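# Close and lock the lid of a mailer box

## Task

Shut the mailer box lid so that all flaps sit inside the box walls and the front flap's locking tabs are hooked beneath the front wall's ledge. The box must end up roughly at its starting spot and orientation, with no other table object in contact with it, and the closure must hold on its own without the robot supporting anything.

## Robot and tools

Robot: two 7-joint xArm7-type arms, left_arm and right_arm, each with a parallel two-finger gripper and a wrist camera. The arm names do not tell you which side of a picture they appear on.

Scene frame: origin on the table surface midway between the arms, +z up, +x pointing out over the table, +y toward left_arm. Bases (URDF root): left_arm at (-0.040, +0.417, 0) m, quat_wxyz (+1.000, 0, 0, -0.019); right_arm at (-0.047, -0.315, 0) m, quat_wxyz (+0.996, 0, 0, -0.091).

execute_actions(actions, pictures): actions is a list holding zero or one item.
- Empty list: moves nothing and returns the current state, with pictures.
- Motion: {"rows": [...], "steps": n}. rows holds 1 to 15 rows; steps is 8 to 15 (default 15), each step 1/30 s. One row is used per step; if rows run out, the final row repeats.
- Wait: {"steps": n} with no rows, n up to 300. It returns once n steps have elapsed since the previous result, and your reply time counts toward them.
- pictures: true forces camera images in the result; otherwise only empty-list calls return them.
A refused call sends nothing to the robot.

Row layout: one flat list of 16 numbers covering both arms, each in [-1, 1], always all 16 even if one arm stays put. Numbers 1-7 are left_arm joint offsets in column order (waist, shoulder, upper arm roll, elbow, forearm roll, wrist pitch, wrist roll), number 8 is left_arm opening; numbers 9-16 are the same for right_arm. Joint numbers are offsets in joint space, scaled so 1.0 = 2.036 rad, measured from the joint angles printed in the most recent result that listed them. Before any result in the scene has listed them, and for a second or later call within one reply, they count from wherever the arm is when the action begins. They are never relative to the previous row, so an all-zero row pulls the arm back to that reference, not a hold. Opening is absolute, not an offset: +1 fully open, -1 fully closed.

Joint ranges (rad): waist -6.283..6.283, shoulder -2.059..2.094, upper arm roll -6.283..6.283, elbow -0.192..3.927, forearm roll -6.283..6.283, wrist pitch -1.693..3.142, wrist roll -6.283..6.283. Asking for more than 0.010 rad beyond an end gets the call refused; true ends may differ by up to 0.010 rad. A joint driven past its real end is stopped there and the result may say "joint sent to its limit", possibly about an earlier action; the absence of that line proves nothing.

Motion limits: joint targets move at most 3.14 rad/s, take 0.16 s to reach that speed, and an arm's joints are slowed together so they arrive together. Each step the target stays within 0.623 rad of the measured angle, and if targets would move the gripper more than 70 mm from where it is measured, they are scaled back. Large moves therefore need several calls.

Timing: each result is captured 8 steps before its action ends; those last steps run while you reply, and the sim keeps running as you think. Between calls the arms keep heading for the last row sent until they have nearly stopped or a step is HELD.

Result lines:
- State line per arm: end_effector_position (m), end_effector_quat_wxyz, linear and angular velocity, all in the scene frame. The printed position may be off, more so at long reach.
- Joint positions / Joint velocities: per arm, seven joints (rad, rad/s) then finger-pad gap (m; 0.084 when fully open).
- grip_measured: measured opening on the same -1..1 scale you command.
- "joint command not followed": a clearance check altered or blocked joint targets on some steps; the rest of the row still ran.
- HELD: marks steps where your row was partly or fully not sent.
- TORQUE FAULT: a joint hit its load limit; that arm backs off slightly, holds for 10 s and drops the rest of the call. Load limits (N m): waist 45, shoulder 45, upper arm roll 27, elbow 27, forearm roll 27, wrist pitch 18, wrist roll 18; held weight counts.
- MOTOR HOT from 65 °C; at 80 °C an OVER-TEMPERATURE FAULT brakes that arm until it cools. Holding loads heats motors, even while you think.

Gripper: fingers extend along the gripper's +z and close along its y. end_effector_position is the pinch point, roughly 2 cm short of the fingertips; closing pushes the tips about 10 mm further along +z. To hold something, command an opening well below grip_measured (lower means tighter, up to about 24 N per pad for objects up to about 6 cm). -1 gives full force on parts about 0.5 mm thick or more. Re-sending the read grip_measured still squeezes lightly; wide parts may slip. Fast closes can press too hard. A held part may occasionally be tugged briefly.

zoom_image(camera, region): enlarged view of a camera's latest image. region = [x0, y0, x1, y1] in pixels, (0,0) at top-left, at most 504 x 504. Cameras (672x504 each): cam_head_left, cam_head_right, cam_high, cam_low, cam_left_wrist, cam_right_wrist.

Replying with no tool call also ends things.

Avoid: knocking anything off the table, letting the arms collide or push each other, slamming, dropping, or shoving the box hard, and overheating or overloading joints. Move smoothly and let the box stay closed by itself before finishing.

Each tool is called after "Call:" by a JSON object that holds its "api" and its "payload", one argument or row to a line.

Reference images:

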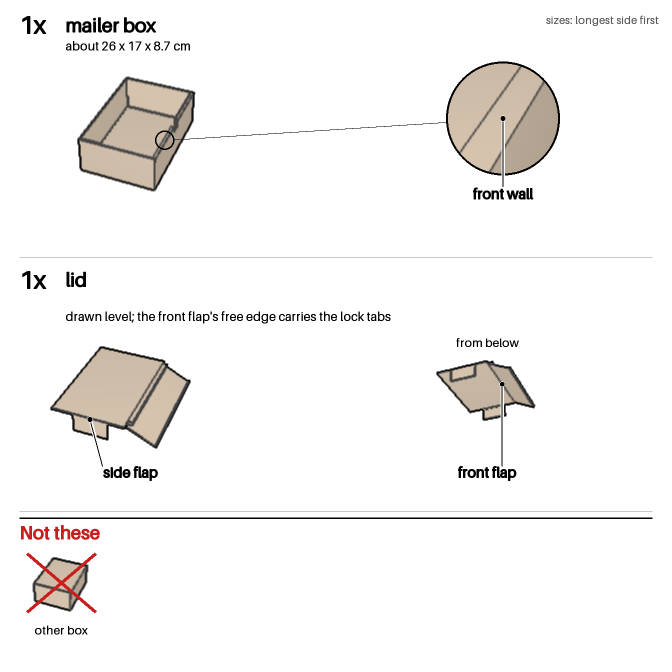

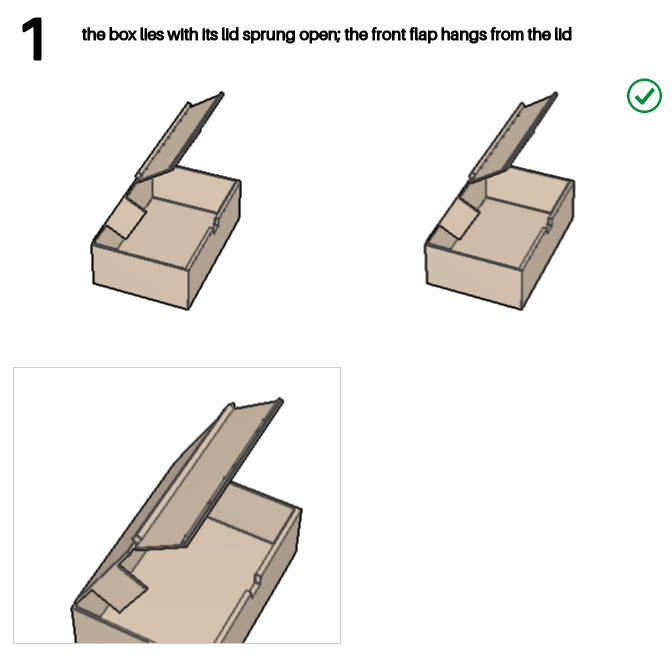

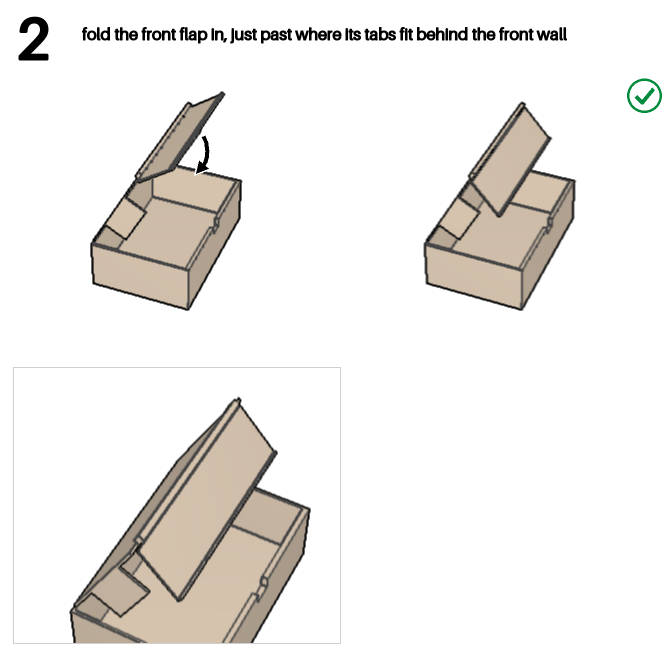

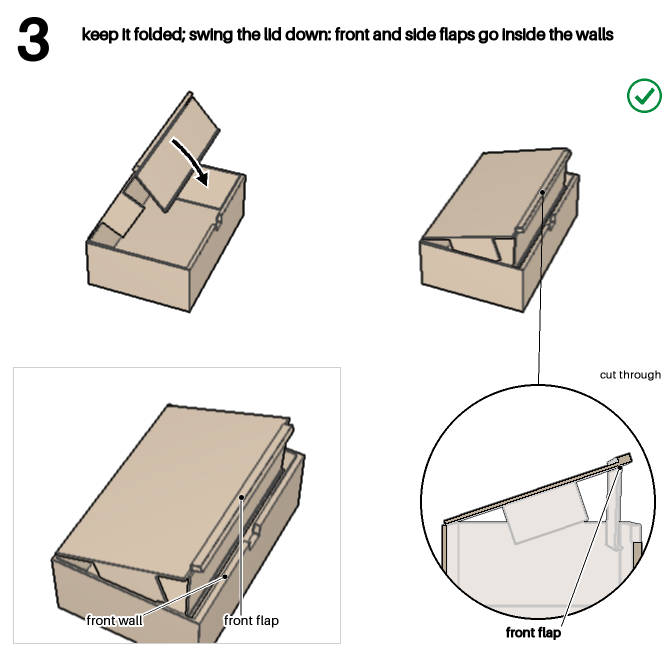

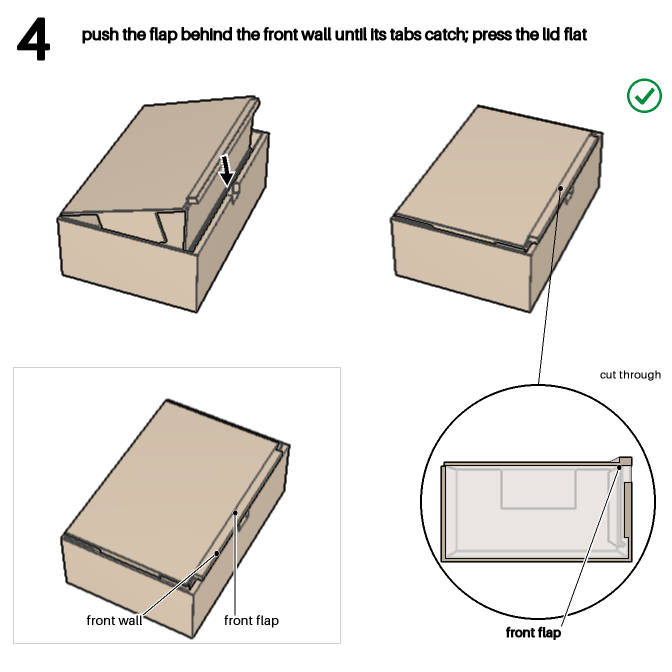

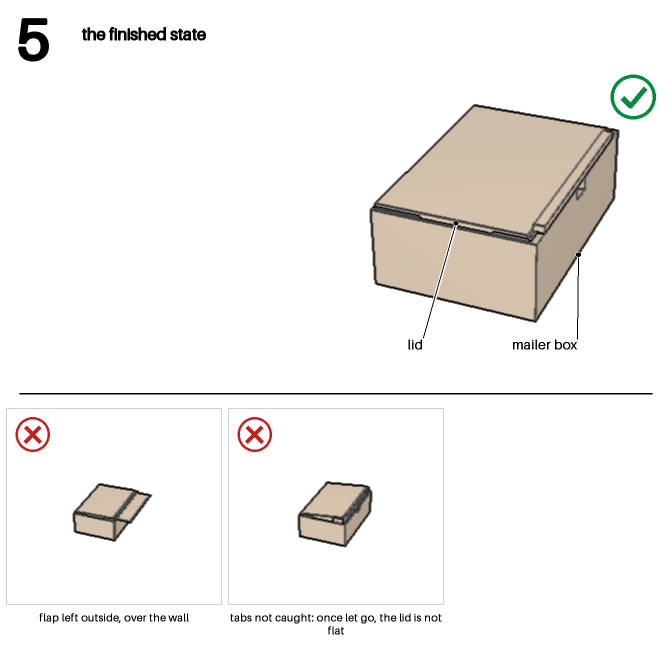

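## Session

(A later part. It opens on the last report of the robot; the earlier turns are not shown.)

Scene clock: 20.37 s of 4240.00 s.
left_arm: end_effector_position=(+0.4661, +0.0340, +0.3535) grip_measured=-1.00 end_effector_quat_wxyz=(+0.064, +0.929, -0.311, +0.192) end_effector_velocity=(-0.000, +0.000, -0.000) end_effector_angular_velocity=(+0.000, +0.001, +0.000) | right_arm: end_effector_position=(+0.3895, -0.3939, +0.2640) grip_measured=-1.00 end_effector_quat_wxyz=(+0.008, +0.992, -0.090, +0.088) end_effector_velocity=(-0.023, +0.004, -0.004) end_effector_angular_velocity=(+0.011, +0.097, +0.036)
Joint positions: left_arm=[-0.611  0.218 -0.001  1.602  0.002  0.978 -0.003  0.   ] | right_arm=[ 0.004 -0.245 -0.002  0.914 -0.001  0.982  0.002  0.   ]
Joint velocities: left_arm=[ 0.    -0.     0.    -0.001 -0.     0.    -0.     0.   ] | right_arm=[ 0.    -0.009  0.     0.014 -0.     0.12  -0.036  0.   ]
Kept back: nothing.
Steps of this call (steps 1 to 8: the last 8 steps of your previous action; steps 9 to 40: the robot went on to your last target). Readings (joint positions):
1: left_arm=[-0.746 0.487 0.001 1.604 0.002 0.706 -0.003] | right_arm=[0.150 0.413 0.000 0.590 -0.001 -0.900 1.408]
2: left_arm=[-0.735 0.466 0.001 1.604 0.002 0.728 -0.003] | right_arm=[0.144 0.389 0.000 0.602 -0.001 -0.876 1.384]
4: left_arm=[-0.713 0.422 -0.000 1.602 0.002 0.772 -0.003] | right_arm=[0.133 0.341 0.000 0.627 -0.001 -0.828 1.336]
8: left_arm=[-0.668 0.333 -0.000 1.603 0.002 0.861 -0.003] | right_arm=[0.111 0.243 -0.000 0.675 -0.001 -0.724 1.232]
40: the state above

Rotate waist +0.2 rad for a better view.

Call:
{"api": "execute_actions", "payload": {
  "actions": [
    {"rows":[[0,0,0,0,0,0,0,-1,0.09,-0.003,0,0.003,0,0.092,0,-1]]}
  ]
}}

Call:
{"api": "execute_actions", "payload": {
  "actions": [
    {"steps":15}
  ],
  "pictures": true
}}

Scene clock: 20.77 s of 4240.00 s.
left_arm: end_effector_position=(+0.4661, +0.0340, +0.3535) grip_measured=-1.00 end_effector_quat_wxyz=(+0.064, +0.929, -0.311, +0.192) end_effector_velocity=(+0.001, +0.001, -0.000) end_effector_angular_velocity=(+0.001, -0.001, -0.000) | right_arm: end_effector_position=(+0.3629, -0.3278, +0.2529) grip_measured=-1.00 end_effector_quat_wxyz=(+0.001, +1.000, -0.016, +0.021) end_effector_velocity=(-0.128, +0.310, -0.042) end_effector_angular_velocity=(-0.003, +0.544, +0.733)
Joint positions: left_arm=[-0.611  0.218 -0.001  1.602  0.002  0.978 -0.003  0.   ] | right_arm=[ 0.147 -0.25   0.003  0.919 -0.001  1.126  0.001  0.   ]
Joint velocities: left_arm=[ 0.     0.     0.001  0.     0.001 -0.     0.001  0.   ] | right_arm=[ 0.641 -0.013  0.106  0.004  0.006  0.56   0.007  0.   ]
Steps of this call (steps 1 to 5: the robot went on to your last target; steps 6 to 12: the first 7 steps of this action). Readings (joint positions):
6: left_arm=[-0.611 0.218 -0.001 1.602 0.002 0.978 -0.003] | right_arm=[0.004 -0.246 -0.002 0.915 -0.001 0.991 -0.000]
7: left_arm=[-0.611 0.218 -0.001 1.602 0.002 0.978 -0.003] | right_arm=[0.010 -0.246 -0.004 0.915 -0.001 0.998 -0.000]
9: left_arm=[-0.611 0.218 -0.001 1.602 0.002 0.978 -0.003] | right_arm=[0.058 -0.248 -0.009 0.918 -0.001 1.047 0.000]
12: the state above

Scene clock: 21.27 s of 4240.00 s.
left_arm: end_effector_position=(+0.4661, +0.0340, +0.3535) grip_measured=-1.00 end_effector_quat_wxyz=(+0.064, +0.929, -0.311, +0.192) end_effector_velocity=(-0.000, +0.000, +0.000) end_effector_angular_velocity=(-0.000, +0.000, +0.001) | right_arm: end_effector_position=(+0.3530, -0.3135, +0.2509) grip_measured=-1.00 end_effector_quat_wxyz=(+0.000, +1.000, +0.001, +0.001) end_effector_velocity=(-0.000, +0.001, -0.000) end_effector_angular_velocity=(-0.000, +0.002, +0.003)
Joint positions: left_arm=[-0.611  0.218 -0.001  1.602  0.002  0.978 -0.003  0.   ] | right_arm=[ 0.187 -0.251 -0.002  0.92  -0.001  1.169  0.002  0.   ]
Joint velocities: left_arm=[ 0.    -0.    -0.     0.001  0.     0.001 -0.001  0.   ] | right_arm=[ 0.002 -0.     0.002 -0.     0.     0.002  0.     0.   ]
Kept back: nothing.
Steps of this call (steps 1 to 8: the last 8 steps of your previous action; steps 9 to 15: the robot went on to your last target). Readings (joint positions):
1: left_arm=[-0.611 0.218 -0.001 1.602 0.002 0.978 -0.003] | right_arm=[0.164 -0.250 0.006 0.919 -0.000 1.142 0.001]
2: left_arm=[-0.611 0.218 -0.001 1.602 0.002 0.978 -0.003] | right_arm=[0.174 -0.250 0.005 0.919 -0.000 1.152 0.002]
4: left_arm=[-0.611 0.218 -0.001 1.602 0.002 0.978 -0.003] | right_arm=[0.182 -0.251 0.001 0.920 -0.001 1.162 0.002]
8: left_arm=[-0.611 0.218 -0.001 1.602 0.002 0.978 -0.003] | right_arm=[0.185 -0.251 -0.003 0.921 -0.001 1.168 0.002]
15: the state above

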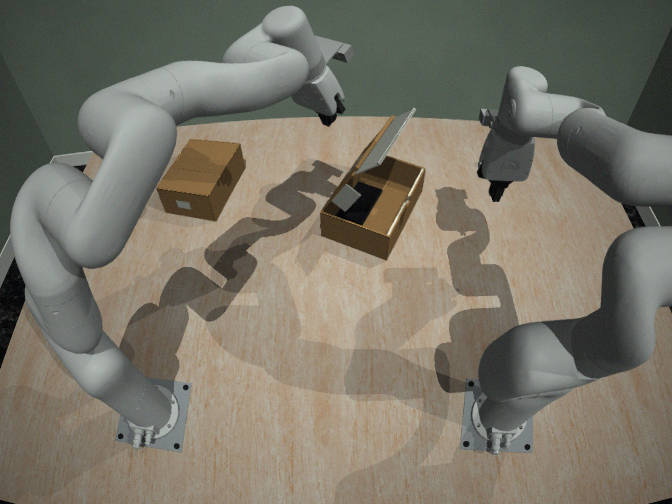

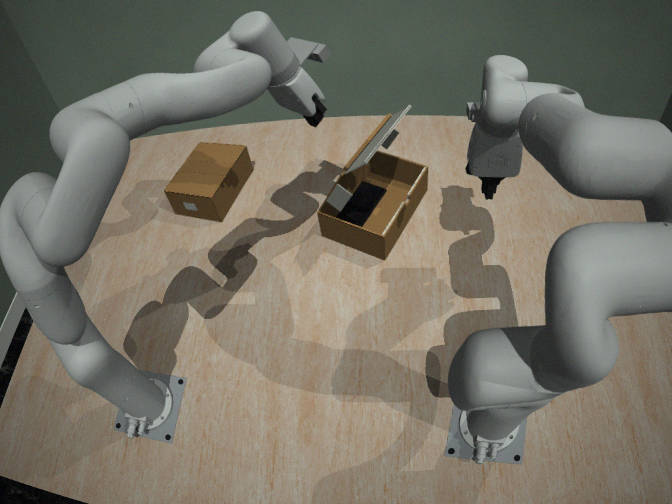

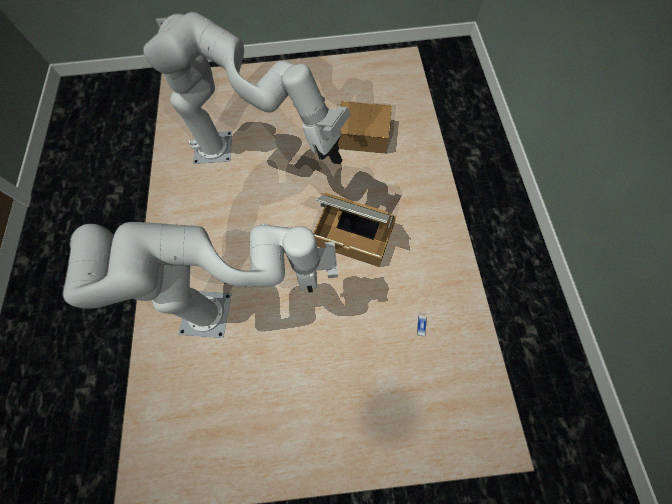

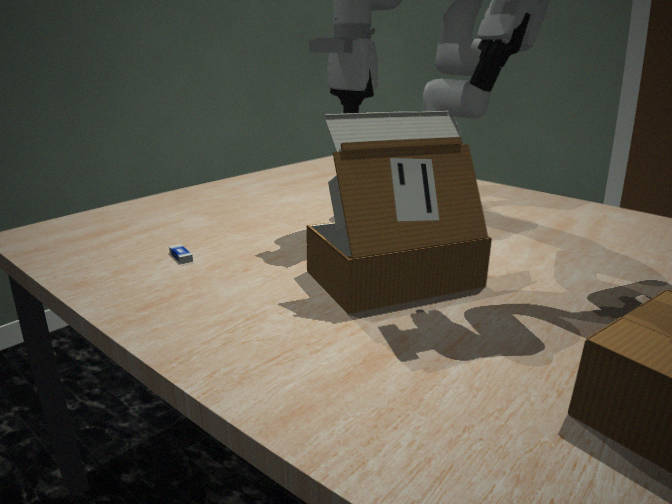

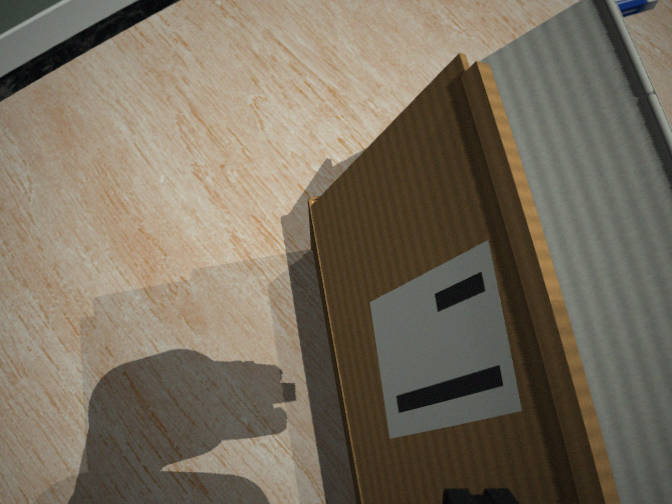

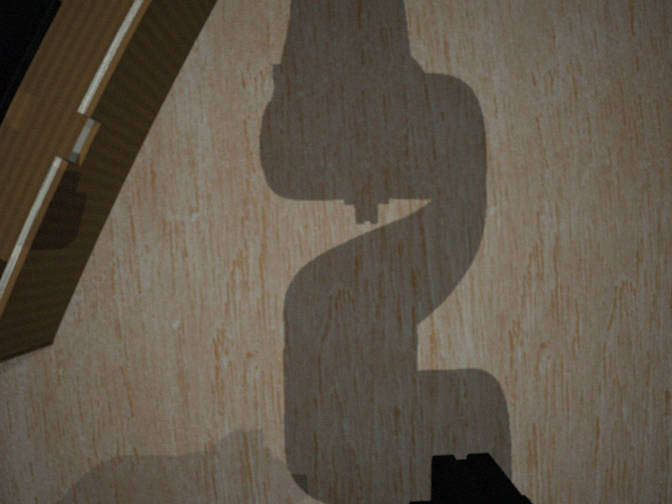

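Call:
{"api": "execute_actions", "payload": {
  "actions": [
    {"rows":[[0.1,-0.107,0,-0.345,0.9,0.26,0.497,0,0,0.071,0,-0.108,0,-0.669,0.77,-1]]}
  ]
}}

Call:
{"api": "execute_actions", "payload": {
  "actions": [
    {"steps":40}
  ]
}}

Call:
{"api": "execute_actions", "payload": {
  "actions": [
    {"rows":[[0,0,0,0,0.642,0,0,0,0.187,0,0,0,0,0,0,-1]]}
  ]
}}

Call:
{"api": "execute_actions", "payload": {
  "actions": [
    {"steps":30}
  ]
}}

Scene clock: 23.87 s of 4240.00 s.
left_arm: end_effector_position=(+0.4531, +0.0996, +0.3048) grip_measured=-0.04 end_effector_quat_wxyz=(-0.026, +0.919, -0.374, +0.125) end_effector_velocity=(-0.080, +0.390, -0.266) end_effector_angular_velocity=(+1.292, +0.395, -0.540) | right_arm: end_effector_position=(+0.3880, -0.3131, +0.2119) grip_measured=-1.00 end_effector_quat_wxyz=(-0.009, +0.989, -0.135, +0.063) end_effector_velocity=(+0.254, +0.001, -0.325) end_effector_angular_velocity=(+0.301, -1.028, -2.338)
Joint positions: left_arm=[-0.573  0.178 -0.     1.483  0.121  1.075  0.117  0.042] | right_arm=[ 0.187 -0.192 -0.002  0.829 -0.001  0.895  0.276  0.   ]
Joint velocities: left_arm=[ 0.212 -0.197  0.023 -0.684  0.68   0.509  0.678  0.022] | right_arm=[-0.     0.521 -0.001 -0.793 -0.001 -2.343  2.358  0.   ]
Steps of this call (steps 1 to 15: the robot went on to your last target; steps 16 to 71: nothing new was sent; steps 72 to 78: the first 7 steps of this action). Readings (joint positions):
72: left_arm=[-0.611 0.217 -0.001 1.601 0.002 0.978 -0.002] | right_arm=[0.187 -0.251 -0.002 0.920 -0.001 1.168 0.003]
73: left_arm=[-0.609 0.215 -0.002 1.596 0.009 0.984 0.006] | right_arm=[0.187 -0.250 -0.002 0.918 -0.001 1.160 0.011]
75: left_arm=[-0.597 0.199 -0.004 1.556 0.051 1.019 0.048] | right_arm=[0.187 -0.238 -0.002 0.900 -0.001 1.098 0.073]
78: the state above

Scene clock: 25.20 s of 4240.00 s.
left_arm: end_effector_position=(+0.4958, +0.4250, +0.3997) grip_measured=-0.01 end_effector_quat_wxyz=(+0.659, -0.246, +0.600, +0.380) end_effector_velocity=(+0.005, -0.003, +0.009) end_effector_angular_velocity=(+0.063, -0.004, -0.029) | right_arm: end_effector_position=(+0.5273, -0.3127, +0.3112) grip_measured=-1.00 end_effector_quat_wxyz=(-0.339, +0.622, -0.619, +0.339) end_effector_velocity=(-0.000, -0.001, +0.001) end_effector_angular_velocity=(+0.000, -0.003, -0.002)
Joint positions: left_arm=[-0.408  0.    -0.001  0.9    1.828  1.506  1.008  0.044] | right_arm=[ 0.187 -0.107 -0.002  0.701 -0.001 -0.193  1.569  0.   ]
Joint velocities: left_arm=[ 0.003  0.     0.003 -0.011  0.067  0.006  0.014  0.   ] | right_arm=[-0.002 -0.002  0.    -0.    -0.    -0.001  0.     0.   ]
Kept back: nothing.
Steps of this call (steps 1 to 8: the last 8 steps of your previous action; steps 9 to 40: the robot went on to your last target). Readings (joint positions):
1: left_arm=[-0.567 0.171 0.000 1.460 0.144 1.092 0.140] | right_arm=[0.187 -0.175 -0.002 0.804 -0.001 0.813 0.359]
2: left_arm=[-0.560 0.164 -0.000 1.438 0.168 1.108 0.164] | right_arm=[0.187 -0.159 -0.002 0.780 -0.001 0.725 0.447]
4: left_arm=[-0.548 0.150 -0.001 1.393 0.218 1.142 0.214] | right_arm=[0.187 -0.135 -0.002 0.745 -0.001 0.542 0.630]
8: left_arm=[-0.523 0.124 -0.000 1.305 0.329 1.207 0.325] | right_arm=[0.187 -0.117 -0.002 0.718 -0.001 0.234 0.940]
40: the state above

Scene clock: 25.43 s of 4240.00 s.
left_arm: end_effector_position=(+0.5182, +0.3889, +0.4449) grip_measured=-0.01 end_effector_quat_wxyz=(+0.732, -0.154, +0.552, +0.369) end_effector_velocity=(+0.128, -0.322, +0.327) end_effector_angular_velocity=(+1.301, -0.654, -1.179) | right_arm: end_effector_position=(+0.5219, -0.2351, +0.3113) grip_measured=-1.00 end_effector_quat_wxyz=(-0.361, +0.663, -0.575, +0.315) end_effector_velocity=(-0.064, +0.454, -0.001) end_effector_angular_velocity=(-0.005, +0.003, +0.799)
Joint positions: left_arm=[-0.407  0.    -0.001  0.9    2.082  1.507  1.009  0.044] | right_arm=[ 0.32  -0.107 -0.     0.701 -0.001 -0.193  1.569  0.   ]
Joint velocities: left_arm=[-0.007 -0.009 -0.014  0.021  1.86  -0.001 -0.001  0.   ] | right_arm=[ 0.771 -0.001  0.026 -0.003 -0.003  0.002  0.     0.   ]
Steps of this call (steps 1 to 7: the first 7 steps of this action). Readings (joint positions):
1: left_arm=[-0.408 0.000 -0.001 0.900 1.830 1.506 1.009] | right_arm=[0.187 -0.107 -0.002 0.701 -0.001 -0.193 1.569]
2: left_arm=[-0.407 0.000 -0.001 0.900 1.839 1.507 1.009] | right_arm=[0.193 -0.107 -0.004 0.701 -0.001 -0.193 1.569]
4: left_arm=[-0.407 0.000 -0.000 0.899 1.901 1.507 1.009] | right_arm=[0.237 -0.107 -0.009 0.701 0.000 -0.193 1.569]
7: the state above

Scene clock: 26.43 s of 4240.00 s.
left_arm: end_effector_position=(+0.4970, +0.1629, +0.5434) grip_measured=-0.01 end_effector_quat_wxyz=(+0.896, +0.236, +0.271, +0.260) end_effector_velocity=(-0.001, -0.003, -0.000) end_effector_angular_velocity=(+0.004, -0.002, -0.005) | right_arm: end_effector_position=(+0.4855, -0.0994, +0.3112) grip_measured=-1.00 end_effector_quat_wxyz=(-0.397, +0.728, -0.490, +0.269) end_effector_velocity=(-0.001, +0.001, -0.000) end_effector_angular_velocity=(-0.001, -0.000, +0.003)
Joint positions: left_arm=[-0.408  0.    -0.001  0.9    3.134  1.506  1.008  0.044] | right_arm=[ 0.567 -0.107 -0.002  0.701 -0.001 -0.193  1.569  0.   ]
Joint velocities: left_arm=[-0.001 -0.    -0.002 -0.     0.005  0.     0.001 -0.   ] | right_arm=[ 0.002 -0.     0.001 -0.    -0.     0.    -0.001  0.   ]
Kept back: nothing.
Steps of this call (steps 1 to 8: the last 8 steps of your previous action; steps 9 to 30: the robot went on to your last target). Readings (joint positions):
1: left_arm=[-0.407 -0.000 -0.001 0.901 2.143 1.507 1.008] | right_arm=[0.346 -0.107 -0.000 0.701 -0.001 -0.193 1.569]
2: left_arm=[-0.408 -0.000 -0.001 0.901 2.203 1.507 1.008] | right_arm=[0.371 -0.107 -0.001 0.701 -0.001 -0.193 1.569]
4: left_arm=[-0.408 -0.000 -0.001 0.900 2.321 1.506 1.008] | right_arm=[0.423 -0.107 -0.002 0.701 -0.001 -0.193 1.569]
8: left_arm=[-0.408 -0.000 -0.001 0.900 2.558 1.506 1.008] | right_arm=[0.521 -0.107 -0.000 0.701 -0.001 -0.193 1.569]
30: the state above

Call:
{"api": "execute_actions", "payload": {
  "actions": [
    {"rows":[[-0.182,0,0,-0.119,0.003,0.098,0,0,-0.005,0.02,0,-0.016,0,-0.037,0,-1],[-0.182,0,0,-0.119,0.003,0.098,0,0,-0.01,0.04,0,-0.033,0,-0.074,0,-1],[-0.182,0,0,-0.119,0.003,0.098,0,0,-0.015,0.06,0,-0.05,0,-0.11,0,-1],[-0.182,0,0,-0.119,0.003,0.098,0,0,-0.02,0.08,0,-0.066,0,-0.148,0,-1],[-0.182,0,0,-0.119,0.003,0.098,0,0,-0.025,0.1,0,-0.082,0,-0.185,0,-1],[-0.182,0,0,-0.119,0.003,0.098,0,0,-0.029,0.124,0,-0.099,0,-0.222,0,-1]]}
  ]
}}

Call:
{"api": "execute_actions", "payload": {
  "actions": [
    {"steps":25}
  ]
}}

Call:
{"api": "execute_actions", "payload": {
  "actions": [
    {"rows":[[0,0.267,0,0,0,0,0,0,0,0,0,0,0,0,0,-1]]}
  ]
}}

Call:
{"api": "execute_actions", "payload": {
  "actions": [
    {"steps":30}
  ],
  "pictures": true
}}

Scene clock: 27.23 s of 4240.00 s.
left_arm: end_effector_position=(+0.4520, +0.1042, +0.5152) grip_measured=-0.01 end_effector_quat_wxyz=(+0.908, +0.258, +0.260, +0.204) end_effector_velocity=(-0.286, -0.328, -0.159) end_effector_angular_velocity=(+0.060, +0.074, -0.742) | right_arm: end_effector_position=(+0.4833, -0.1150, +0.2580) grip_measured=-1.00 end_effector_quat_wxyz=(-0.394, +0.722, -0.499, +0.274) end_effector_velocity=(-0.062, -0.138, -0.428) end_effector_angular_velocity=(-0.048, +0.130, -0.191)
Joint positions: left_arm=[-0.529  0.001 -0.003  0.821  3.137  1.571  1.008  0.044] | right_arm=[ 0.543 -0.01  -0.002  0.621 -0.001 -0.371  1.569  0.   ]
Joint velocities: left_arm=[-0.696  0.007 -0.036 -0.446  0.015  0.358 -0.002 -0.   ] | right_arm=[-0.173  0.732 -0.016 -0.618  0.003 -1.211 -0.     0.   ]
Steps of this call (steps 1 to 15: the robot went on to your last target; steps 16 to 17: nothing new was sent; steps 18 to 24: the first 7 steps of this action). Readings (joint positions):
18: left_arm=[-0.408 0.000 -0.001 0.900 3.135 1.507 1.008] | right_arm=[0.567 -0.106 -0.002 0.700 -0.001 -0.194 1.569]
19: left_arm=[-0.414 -0.000 0.001 0.896 3.135 1.511 1.008] | right_arm=[0.567 -0.104 -0.002 0.699 -0.001 -0.201 1.569]
21: left_arm=[-0.454 -0.002 0.007 0.870 3.135 1.535 1.008] | right_arm=[0.560 -0.080 -0.001 0.681 -0.001 -0.253 1.569]
24: the state above

Scene clock: 28.07 s of 4240.00 s.
left_arm: end_effector_position=(+0.3402, +0.0143, +0.4624) grip_measured=-0.01 end_effector_quat_wxyz=(+0.921, +0.299, +0.233, +0.089) end_effector_velocity=(-0.002, -0.002, -0.001) end_effector_angular_velocity=(+0.002, +0.002, -0.004) | right_arm: end_effector_position=(+0.4628, -0.1427, +0.1825) grip_measured=-1.00 end_effector_quat_wxyz=(-0.389, +0.714, -0.511, +0.280) end_effector_velocity=(-0.000, -0.000, -0.000) end_effector_angular_velocity=(+0.000, +0.001, -0.000)
Joint positions: left_arm=[-0.778 -0.    -0.001  0.658  3.14   1.706  1.008  0.044] | right_arm=[ 0.508  0.146 -0.002  0.499 -0.001 -0.645  1.569  0.   ]
Joint velocities: left_arm=[-0.003  0.001 -0.002 -0.002 -0.001 -0.     0.     0.   ] | right_arm=[-0.    -0.001 -0.    -0.001 -0.     0.001  0.001  0.   ]
Kept back: nothing.
Steps of this call (steps 1 to 8: the last 8 steps of your previous action; steps 9 to 25: the robot went on to your last target). Readings (joint positions):
1: left_arm=[-0.552 0.001 -0.003 0.806 3.137 1.583 1.008] | right_arm=[0.538 0.014 -0.003 0.601 -0.001 -0.412 1.569]
2: left_arm=[-0.574 0.000 -0.002 0.791 3.137 1.596 1.008] | right_arm=[0.532 0.038 -0.003 0.582 -0.001 -0.454 1.569]
4: left_arm=[-0.621 0.000 -0.001 0.761 3.138 1.621 1.008] | right_arm=[0.522 0.085 -0.003 0.546 -0.001 -0.535 1.569]
8: left_arm=[-0.716 0.000 -0.002 0.699 3.139 1.672 1.008] | right_arm=[0.510 0.138 -0.003 0.503 -0.001 -0.625 1.569]
25: the state above

Scene clock: 28.30 s of 4240.00 s.
left_arm: end_effector_position=(+0.3545, -0.0009, +0.3871) grip_measured=-0.01 end_effector_quat_wxyz=(+0.894, +0.347, +0.270, +0.087) end_effector_velocity=(+0.062, -0.063, -0.448) end_effector_angular_velocity=(+0.571, +0.538, +0.002) | right_arm: end_effector_position=(+0.4628, -0.1427, +0.1826) grip_measured=-1.00 end_effector_quat_wxyz=(-0.389, +0.714, -0.511, +0.280) end_effector_velocity=(+0.000, -0.000, -0.000) end_effector_angular_velocity=(+0.000, +0.000, -0.001)
Joint positions: left_arm=[-0.778  0.132 -0.001  0.657  3.14   1.705  1.008  0.044] | right_arm=[ 0.508  0.146 -0.002  0.499 -0.001 -0.645  1.569  0.   ]
Joint velocities: left_arm=[ 0.001  0.762  0.002 -0.019  0.    -0.004 -0.    -0.   ] | right_arm=[-0.001  0.     0.     0.    -0.     0.     0.     0.   ]
Steps of this call (steps 1 to 7: the first 7 steps of this action). Readings (joint positions):
1: left_arm=[-0.778 0.000 -0.001 0.658 3.140 1.706 1.008] | right_arm=[0.508 0.146 -0.002 0.499 -0.001 -0.645 1.569]
2: left_arm=[-0.778 0.005 -0.001 0.659 3.140 1.706 1.008] | right_arm=[0.508 0.146 -0.002 0.499 -0.001 -0.645 1.569]
4: left_arm=[-0.778 0.048 -0.001 0.663 3.140 1.708 1.008] | right_arm=[0.508 0.146 -0.002 0.499 -0.001 -0.645 1.569]
7: the state above

Scene clock: 29.30 s of 4240.00 s.
left_arm: end_effector_position=(+0.3549, -0.0013, +0.1483) grip_measured=-0.01 end_effector_quat_wxyz=(+0.786, +0.484, +0.376, +0.077) end_effector_velocity=(-0.001, +0.001, -0.004) end_effector_angular_velocity=(+0.005, +0.006, -0.000) | right_arm: end_effector_position=(+0.4628, -0.1427, +0.1825) grip_measured=-1.00 end_effector_quat_wxyz=(-0.389, +0.714, -0.511, +0.280) end_effector_velocity=(-0.000, -0.000, -0.001) end_effector_angular_velocity=(-0.001, +0.002, -0.000)
Joint positions: left_arm=[-0.778  0.543 -0.001  0.658  3.14   1.706  1.008  0.044] | right_arm=[ 0.508  0.146 -0.002  0.499 -0.001 -0.645  1.569  0.   ]
Joint velocities: left_arm=[ 0.     0.005 -0.001 -0.001 -0.    -0.002 -0.    -0.   ] | right_arm=[-0.     0.002 -0.     0.     0.    -0.    -0.     0.   ]
Kept back: nothing.
Steps of this call (steps 1 to 8: the last 8 steps of your previous action; steps 9 to 30: the robot went on to your last target). Readings (joint positions):
1: left_arm=[-0.778 0.157 -0.001 0.657 3.140 1.705 1.008] | right_arm=[0.508 0.146 -0.002 0.499 -0.001 -0.645 1.569]
2: left_arm=[-0.778 0.182 -0.001 0.658 3.140 1.706 1.008] | right_arm=[0.508 0.146 -0.002 0.499 -0.001 -0.645 1.569]
4: left_arm=[-0.778 0.232 -0.001 0.658 3.140 1.706 1.008] | right_arm=[0.508 0.146 -0.002 0.499 -0.001 -0.645 1.569]
8: left_arm=[-0.778 0.334 -0.001 0.658 3.140 1.706 1.008] | right_arm=[0.508 0.146 -0.002 0.499 -0.001 -0.645 1.569]
30: the state above

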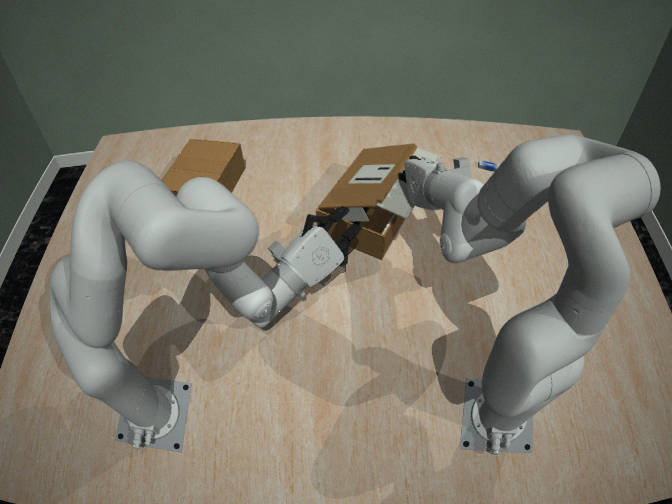

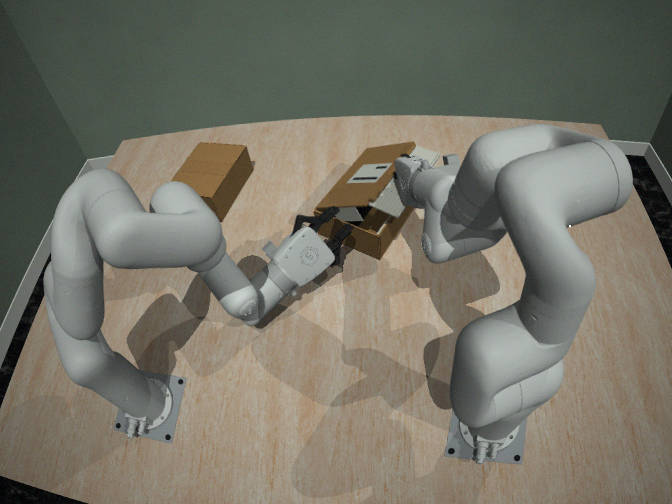

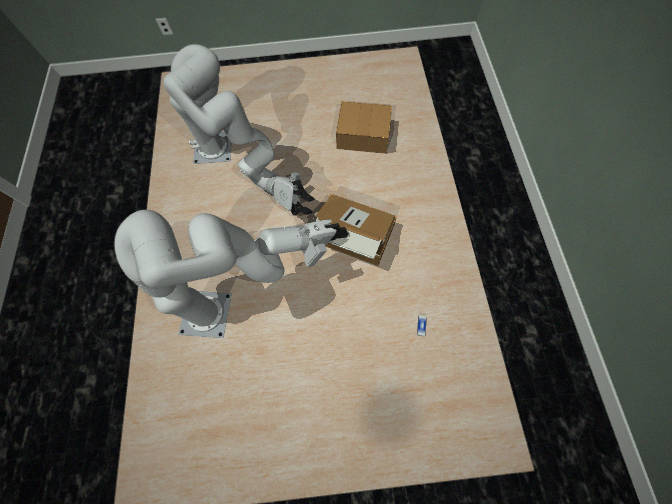

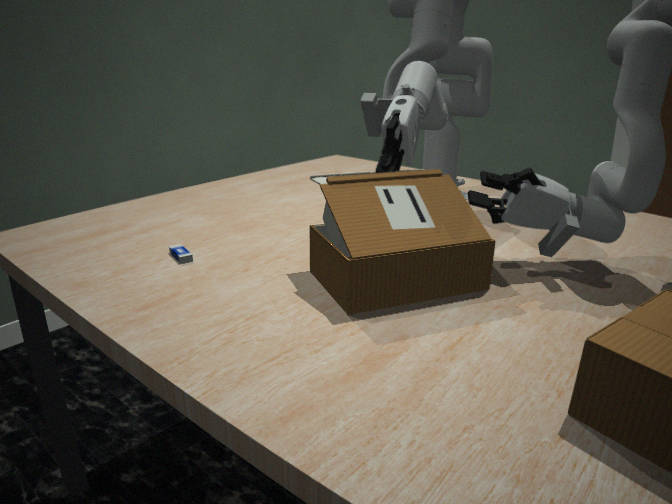

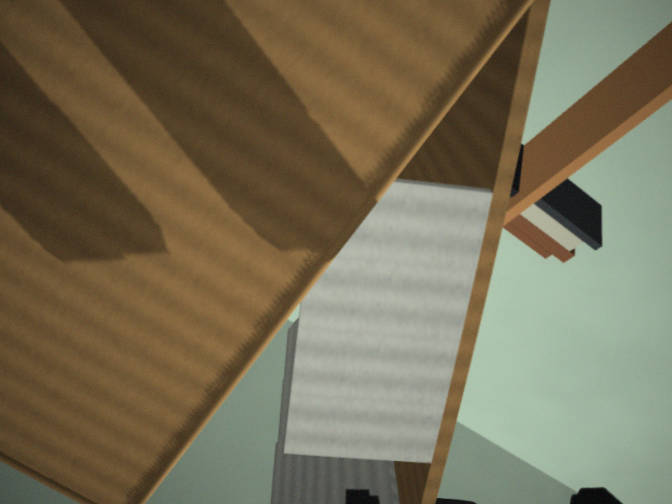

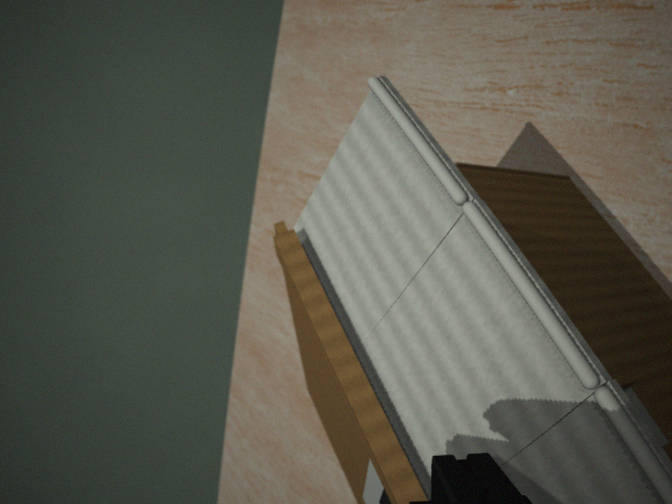

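Call:
{"api": "execute_actions", "payload": {
  "actions": [
    {"rows":[[-0.013,-0.007,0,0,0,-0.007,0,0,0,0,0,0,0,0,0,-1]],"steps":12}
  ]
}}

Call:
{"api": "execute_actions", "payload": {
  "actions": [
    {"rows":[[0,0.004,0,0.018,0,-0.015,0,0,0,0,0,0,0,0,0,-1],[0,0.008,0,0.037,0,-0.03,0,0,0,0,0,0,0,0,0,-1],[0,0.012,0,0.055,0,-0.045,0,0,0,0,0,0,0,0,0,-1],[0,0.015,0,0.074,0,-0.06,0,0,0,0,0,0,0,0,0,-1],[0,0.019,0,0.092,0,-0.074,0,0,0,0,0,0,0,0,0,-1],[0,0.023,0,0.111,0,-0.089,0,0,0,0,0,0,0,0,0,-1]]}
  ]
}}

Call:
{"api": "execute_actions", "payload": {
  "actions": [
    {"steps":18}
  ],
  "pictures": true
}}

Scene clock: 29.93 s of 4240.00 s.
left_arm: end_effector_position=(+0.3495, -0.0072, +0.1503) grip_measured=-0.01 end_effector_quat_wxyz=(+0.786, +0.487, +0.373, +0.071) end_effector_velocity=(-0.074, -0.088, +0.041) end_effector_angular_velocity=(-0.045, -0.014, -0.197) | right_arm: end_effector_position=(+0.4628, -0.1427, +0.1825) grip_measured=-1.00 end_effector_quat_wxyz=(-0.389, +0.714, -0.511, +0.280) end_effector_velocity=(+0.000, -0.001, +0.001) end_effector_angular_velocity=(+0.001, -0.001, -0.002)
Joint positions: left_arm=[-0.792  0.535  0.     0.658  3.14   1.698  1.008  0.044] | right_arm=[ 0.508  0.146 -0.002  0.499 -0.001 -0.645  1.569  0.   ]
Joint velocities: left_arm=[-0.156 -0.092 -0.041  0.014  0.007 -0.064  0.    -0.   ] | right_arm=[-0.002 -0.001  0.     0.    -0.    -0.     0.001  0.   ]
Steps of this call (steps 1 to 15: the robot went on to your last target; steps 16 to 19: the first 4 steps of this action). Readings (joint positions):
16: left_arm=[-0.778 0.543 -0.001 0.658 3.140 1.705 1.008] | right_arm=[0.508 0.146 -0.002 0.499 -0.001 -0.645 1.569]
17: left_arm=[-0.781 0.542 0.001 0.658 3.140 1.703 1.008] | right_arm=[0.508 0.146 -0.002 0.499 -0.001 -0.645 1.569]
19: the state above

Scene clock: 30.43 s of 4240.00 s.
left_arm: end_effector_position=(+0.3683, -0.0384, +0.1593) grip_measured=-0.01 end_effector_quat_wxyz=(+0.786, +0.490, +0.371, +0.066) end_effector_velocity=(+0.190, -0.212, +0.093) end_effector_angular_velocity=(-0.039, -0.032, -0.000) | right_arm: end_effector_position=(+0.4628, -0.1427, +0.1825) grip_measured=-1.00 end_effector_quat_wxyz=(-0.389, +0.714, -0.511, +0.280) end_effector_velocity=(+0.000, -0.000, +0.001) end_effector_angular_velocity=(+0.000, -0.001, -0.001)
Joint positions: left_arm=[-0.804  0.553 -0.     0.774  3.14   1.597  1.008  0.044] | right_arm=[ 0.508  0.146 -0.002  0.499 -0.001 -0.645  1.569  0.   ]
Joint velocities: left_arm=[ 0.     0.182 -0.     0.951 -0.    -0.719 -0.    -0.   ] | right_arm=[-0.001 -0.001  0.    -0.     0.     0.    -0.     0.   ]
Steps of this call (steps 1 to 8: the last 8 steps of your previous action; steps 9 to 15: the first 7 steps of this action, its rows measured from where the robot was after step 8). Readings (joint positions):
8: left_arm=[-0.804 0.529 -0.000 0.658 3.140 1.692 1.008] | right_arm=[0.508 0.146 -0.002 0.499 -0.001 -0.645 1.569]
9: left_arm=[-0.804 0.529 -0.000 0.659 3.140 1.691 1.008] | right_arm=[0.508 0.146 -0.002 0.499 -0.001 -0.645 1.569]
10: left_arm=[-0.804 0.530 -0.000 0.663 3.140 1.686 1.008] | right_arm=[0.508 0.146 -0.002 0.499 -0.001 -0.645 1.569]
12: left_arm=[-0.804 0.537 -0.000 0.692 3.140 1.661 1.008] | right_arm=[0.508 0.146 -0.002 0.499 -0.001 -0.645 1.569]
15: the state above

Scene clock: 31.03 s of 4240.00 s.
left_arm: end_effector_position=(+0.3896, -0.0623, +0.1695) grip_measured=-0.01 end_effector_quat_wxyz=(+0.786, +0.490, +0.370, +0.066) end_effector_velocity=(+0.000, -0.001, +0.001) end_effector_angular_velocity=(-0.001, -0.000, -0.001) | right_arm: end_effector_position=(+0.4628, -0.1427, +0.1825) grip_measured=-1.00 end_effector_quat_wxyz=(-0.389, +0.714, -0.511, +0.280) end_effector_velocity=(-0.000, +0.001, +0.000) end_effector_angular_velocity=(+0.000, -0.000, +0.002)
Joint positions: left_arm=[-0.804  0.576 -0.     0.884  3.14   1.511  1.008  0.044] | right_arm=[ 0.508  0.146 -0.002  0.499 -0.001 -0.645  1.569  0.   ]
Joint velocities: left_arm=[-0.     0.    -0.     0.002  0.    -0.001 -0.    -0.   ] | right_arm=[ 0.001 -0.001  0.    -0.    -0.     0.     0.     0.   ]
Kept back: nothing.
Steps of this call (steps 1 to 8: the last 8 steps of your previous action; steps 9 to 18: the robot went on to your last target). Readings (joint positions):
1: left_arm=[-0.804 0.559 -0.000 0.806 3.140 1.574 1.008] | right_arm=[0.508 0.146 -0.002 0.499 -0.001 -0.645 1.569]
2: left_arm=[-0.804 0.564 -0.000 0.833 3.140 1.554 1.008] | right_arm=[0.508 0.146 -0.002 0.499 -0.001 -0.645 1.569]
4: left_arm=[-0.804 0.570 -0.000 0.867 3.140 1.529 1.008] | right_arm=[0.508 0.146 -0.002 0.499 -0.001 -0.645 1.569]
8: left_arm=[-0.804 0.575 -0.000 0.880 3.140 1.513 1.008] | right_arm=[0.508 0.146 -0.002 0.499 -0.001 -0.645 1.569]
18: the state above

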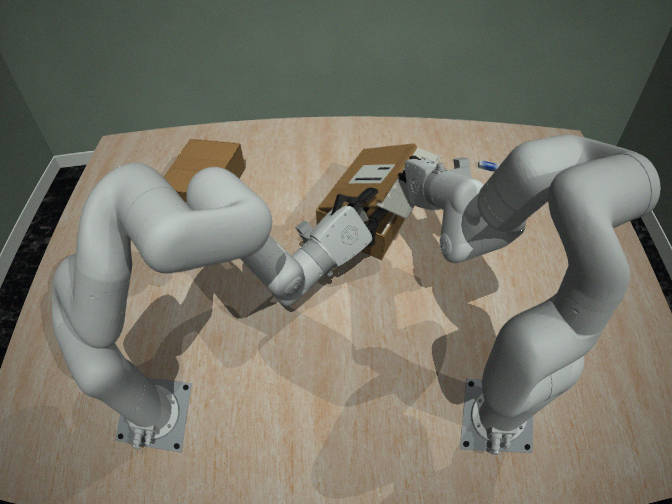

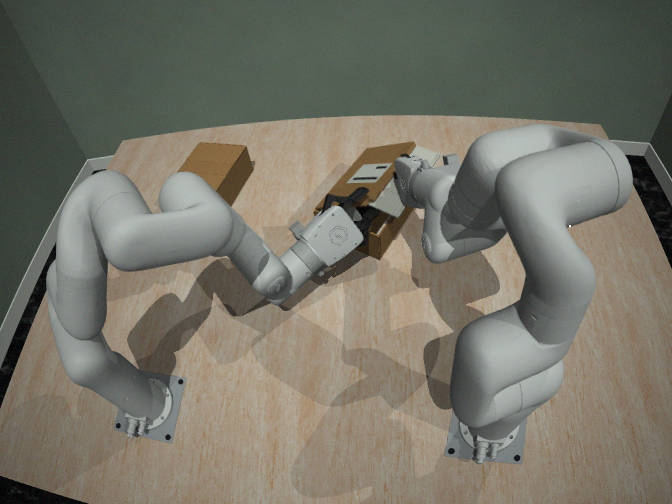

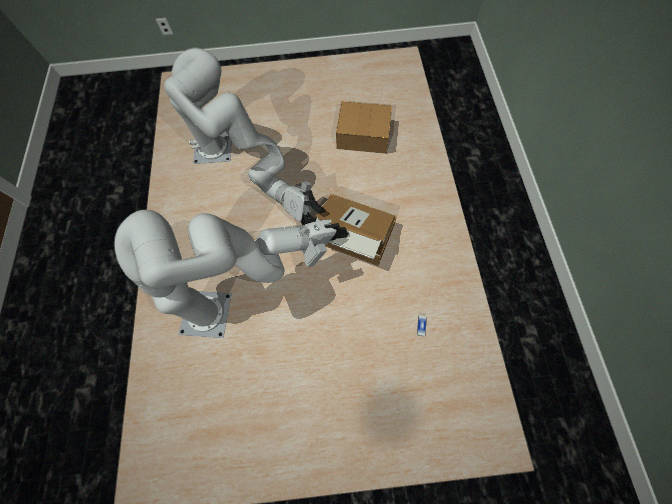

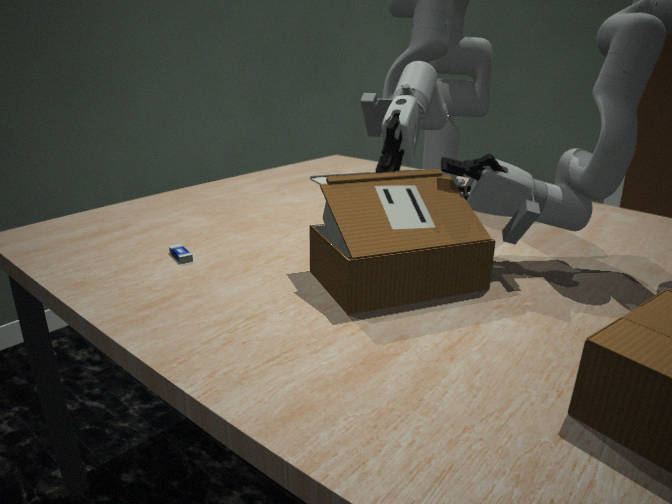

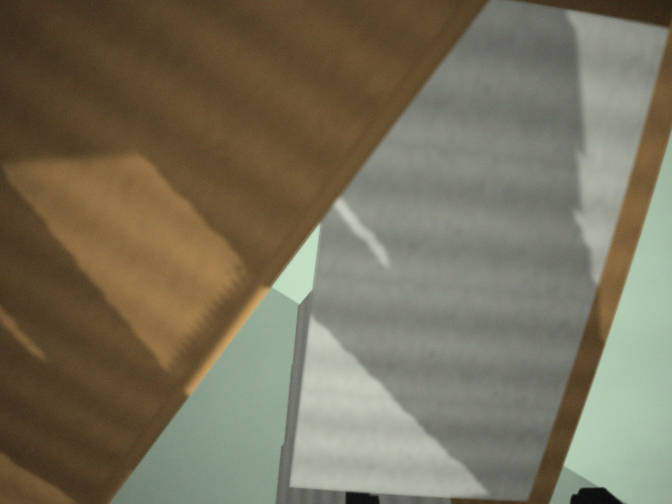

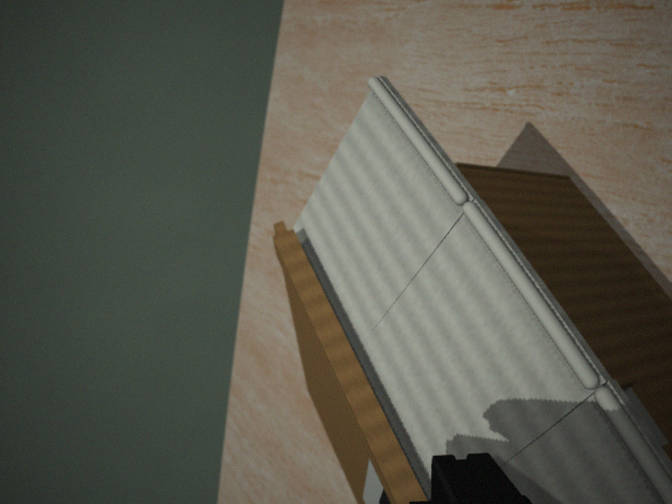

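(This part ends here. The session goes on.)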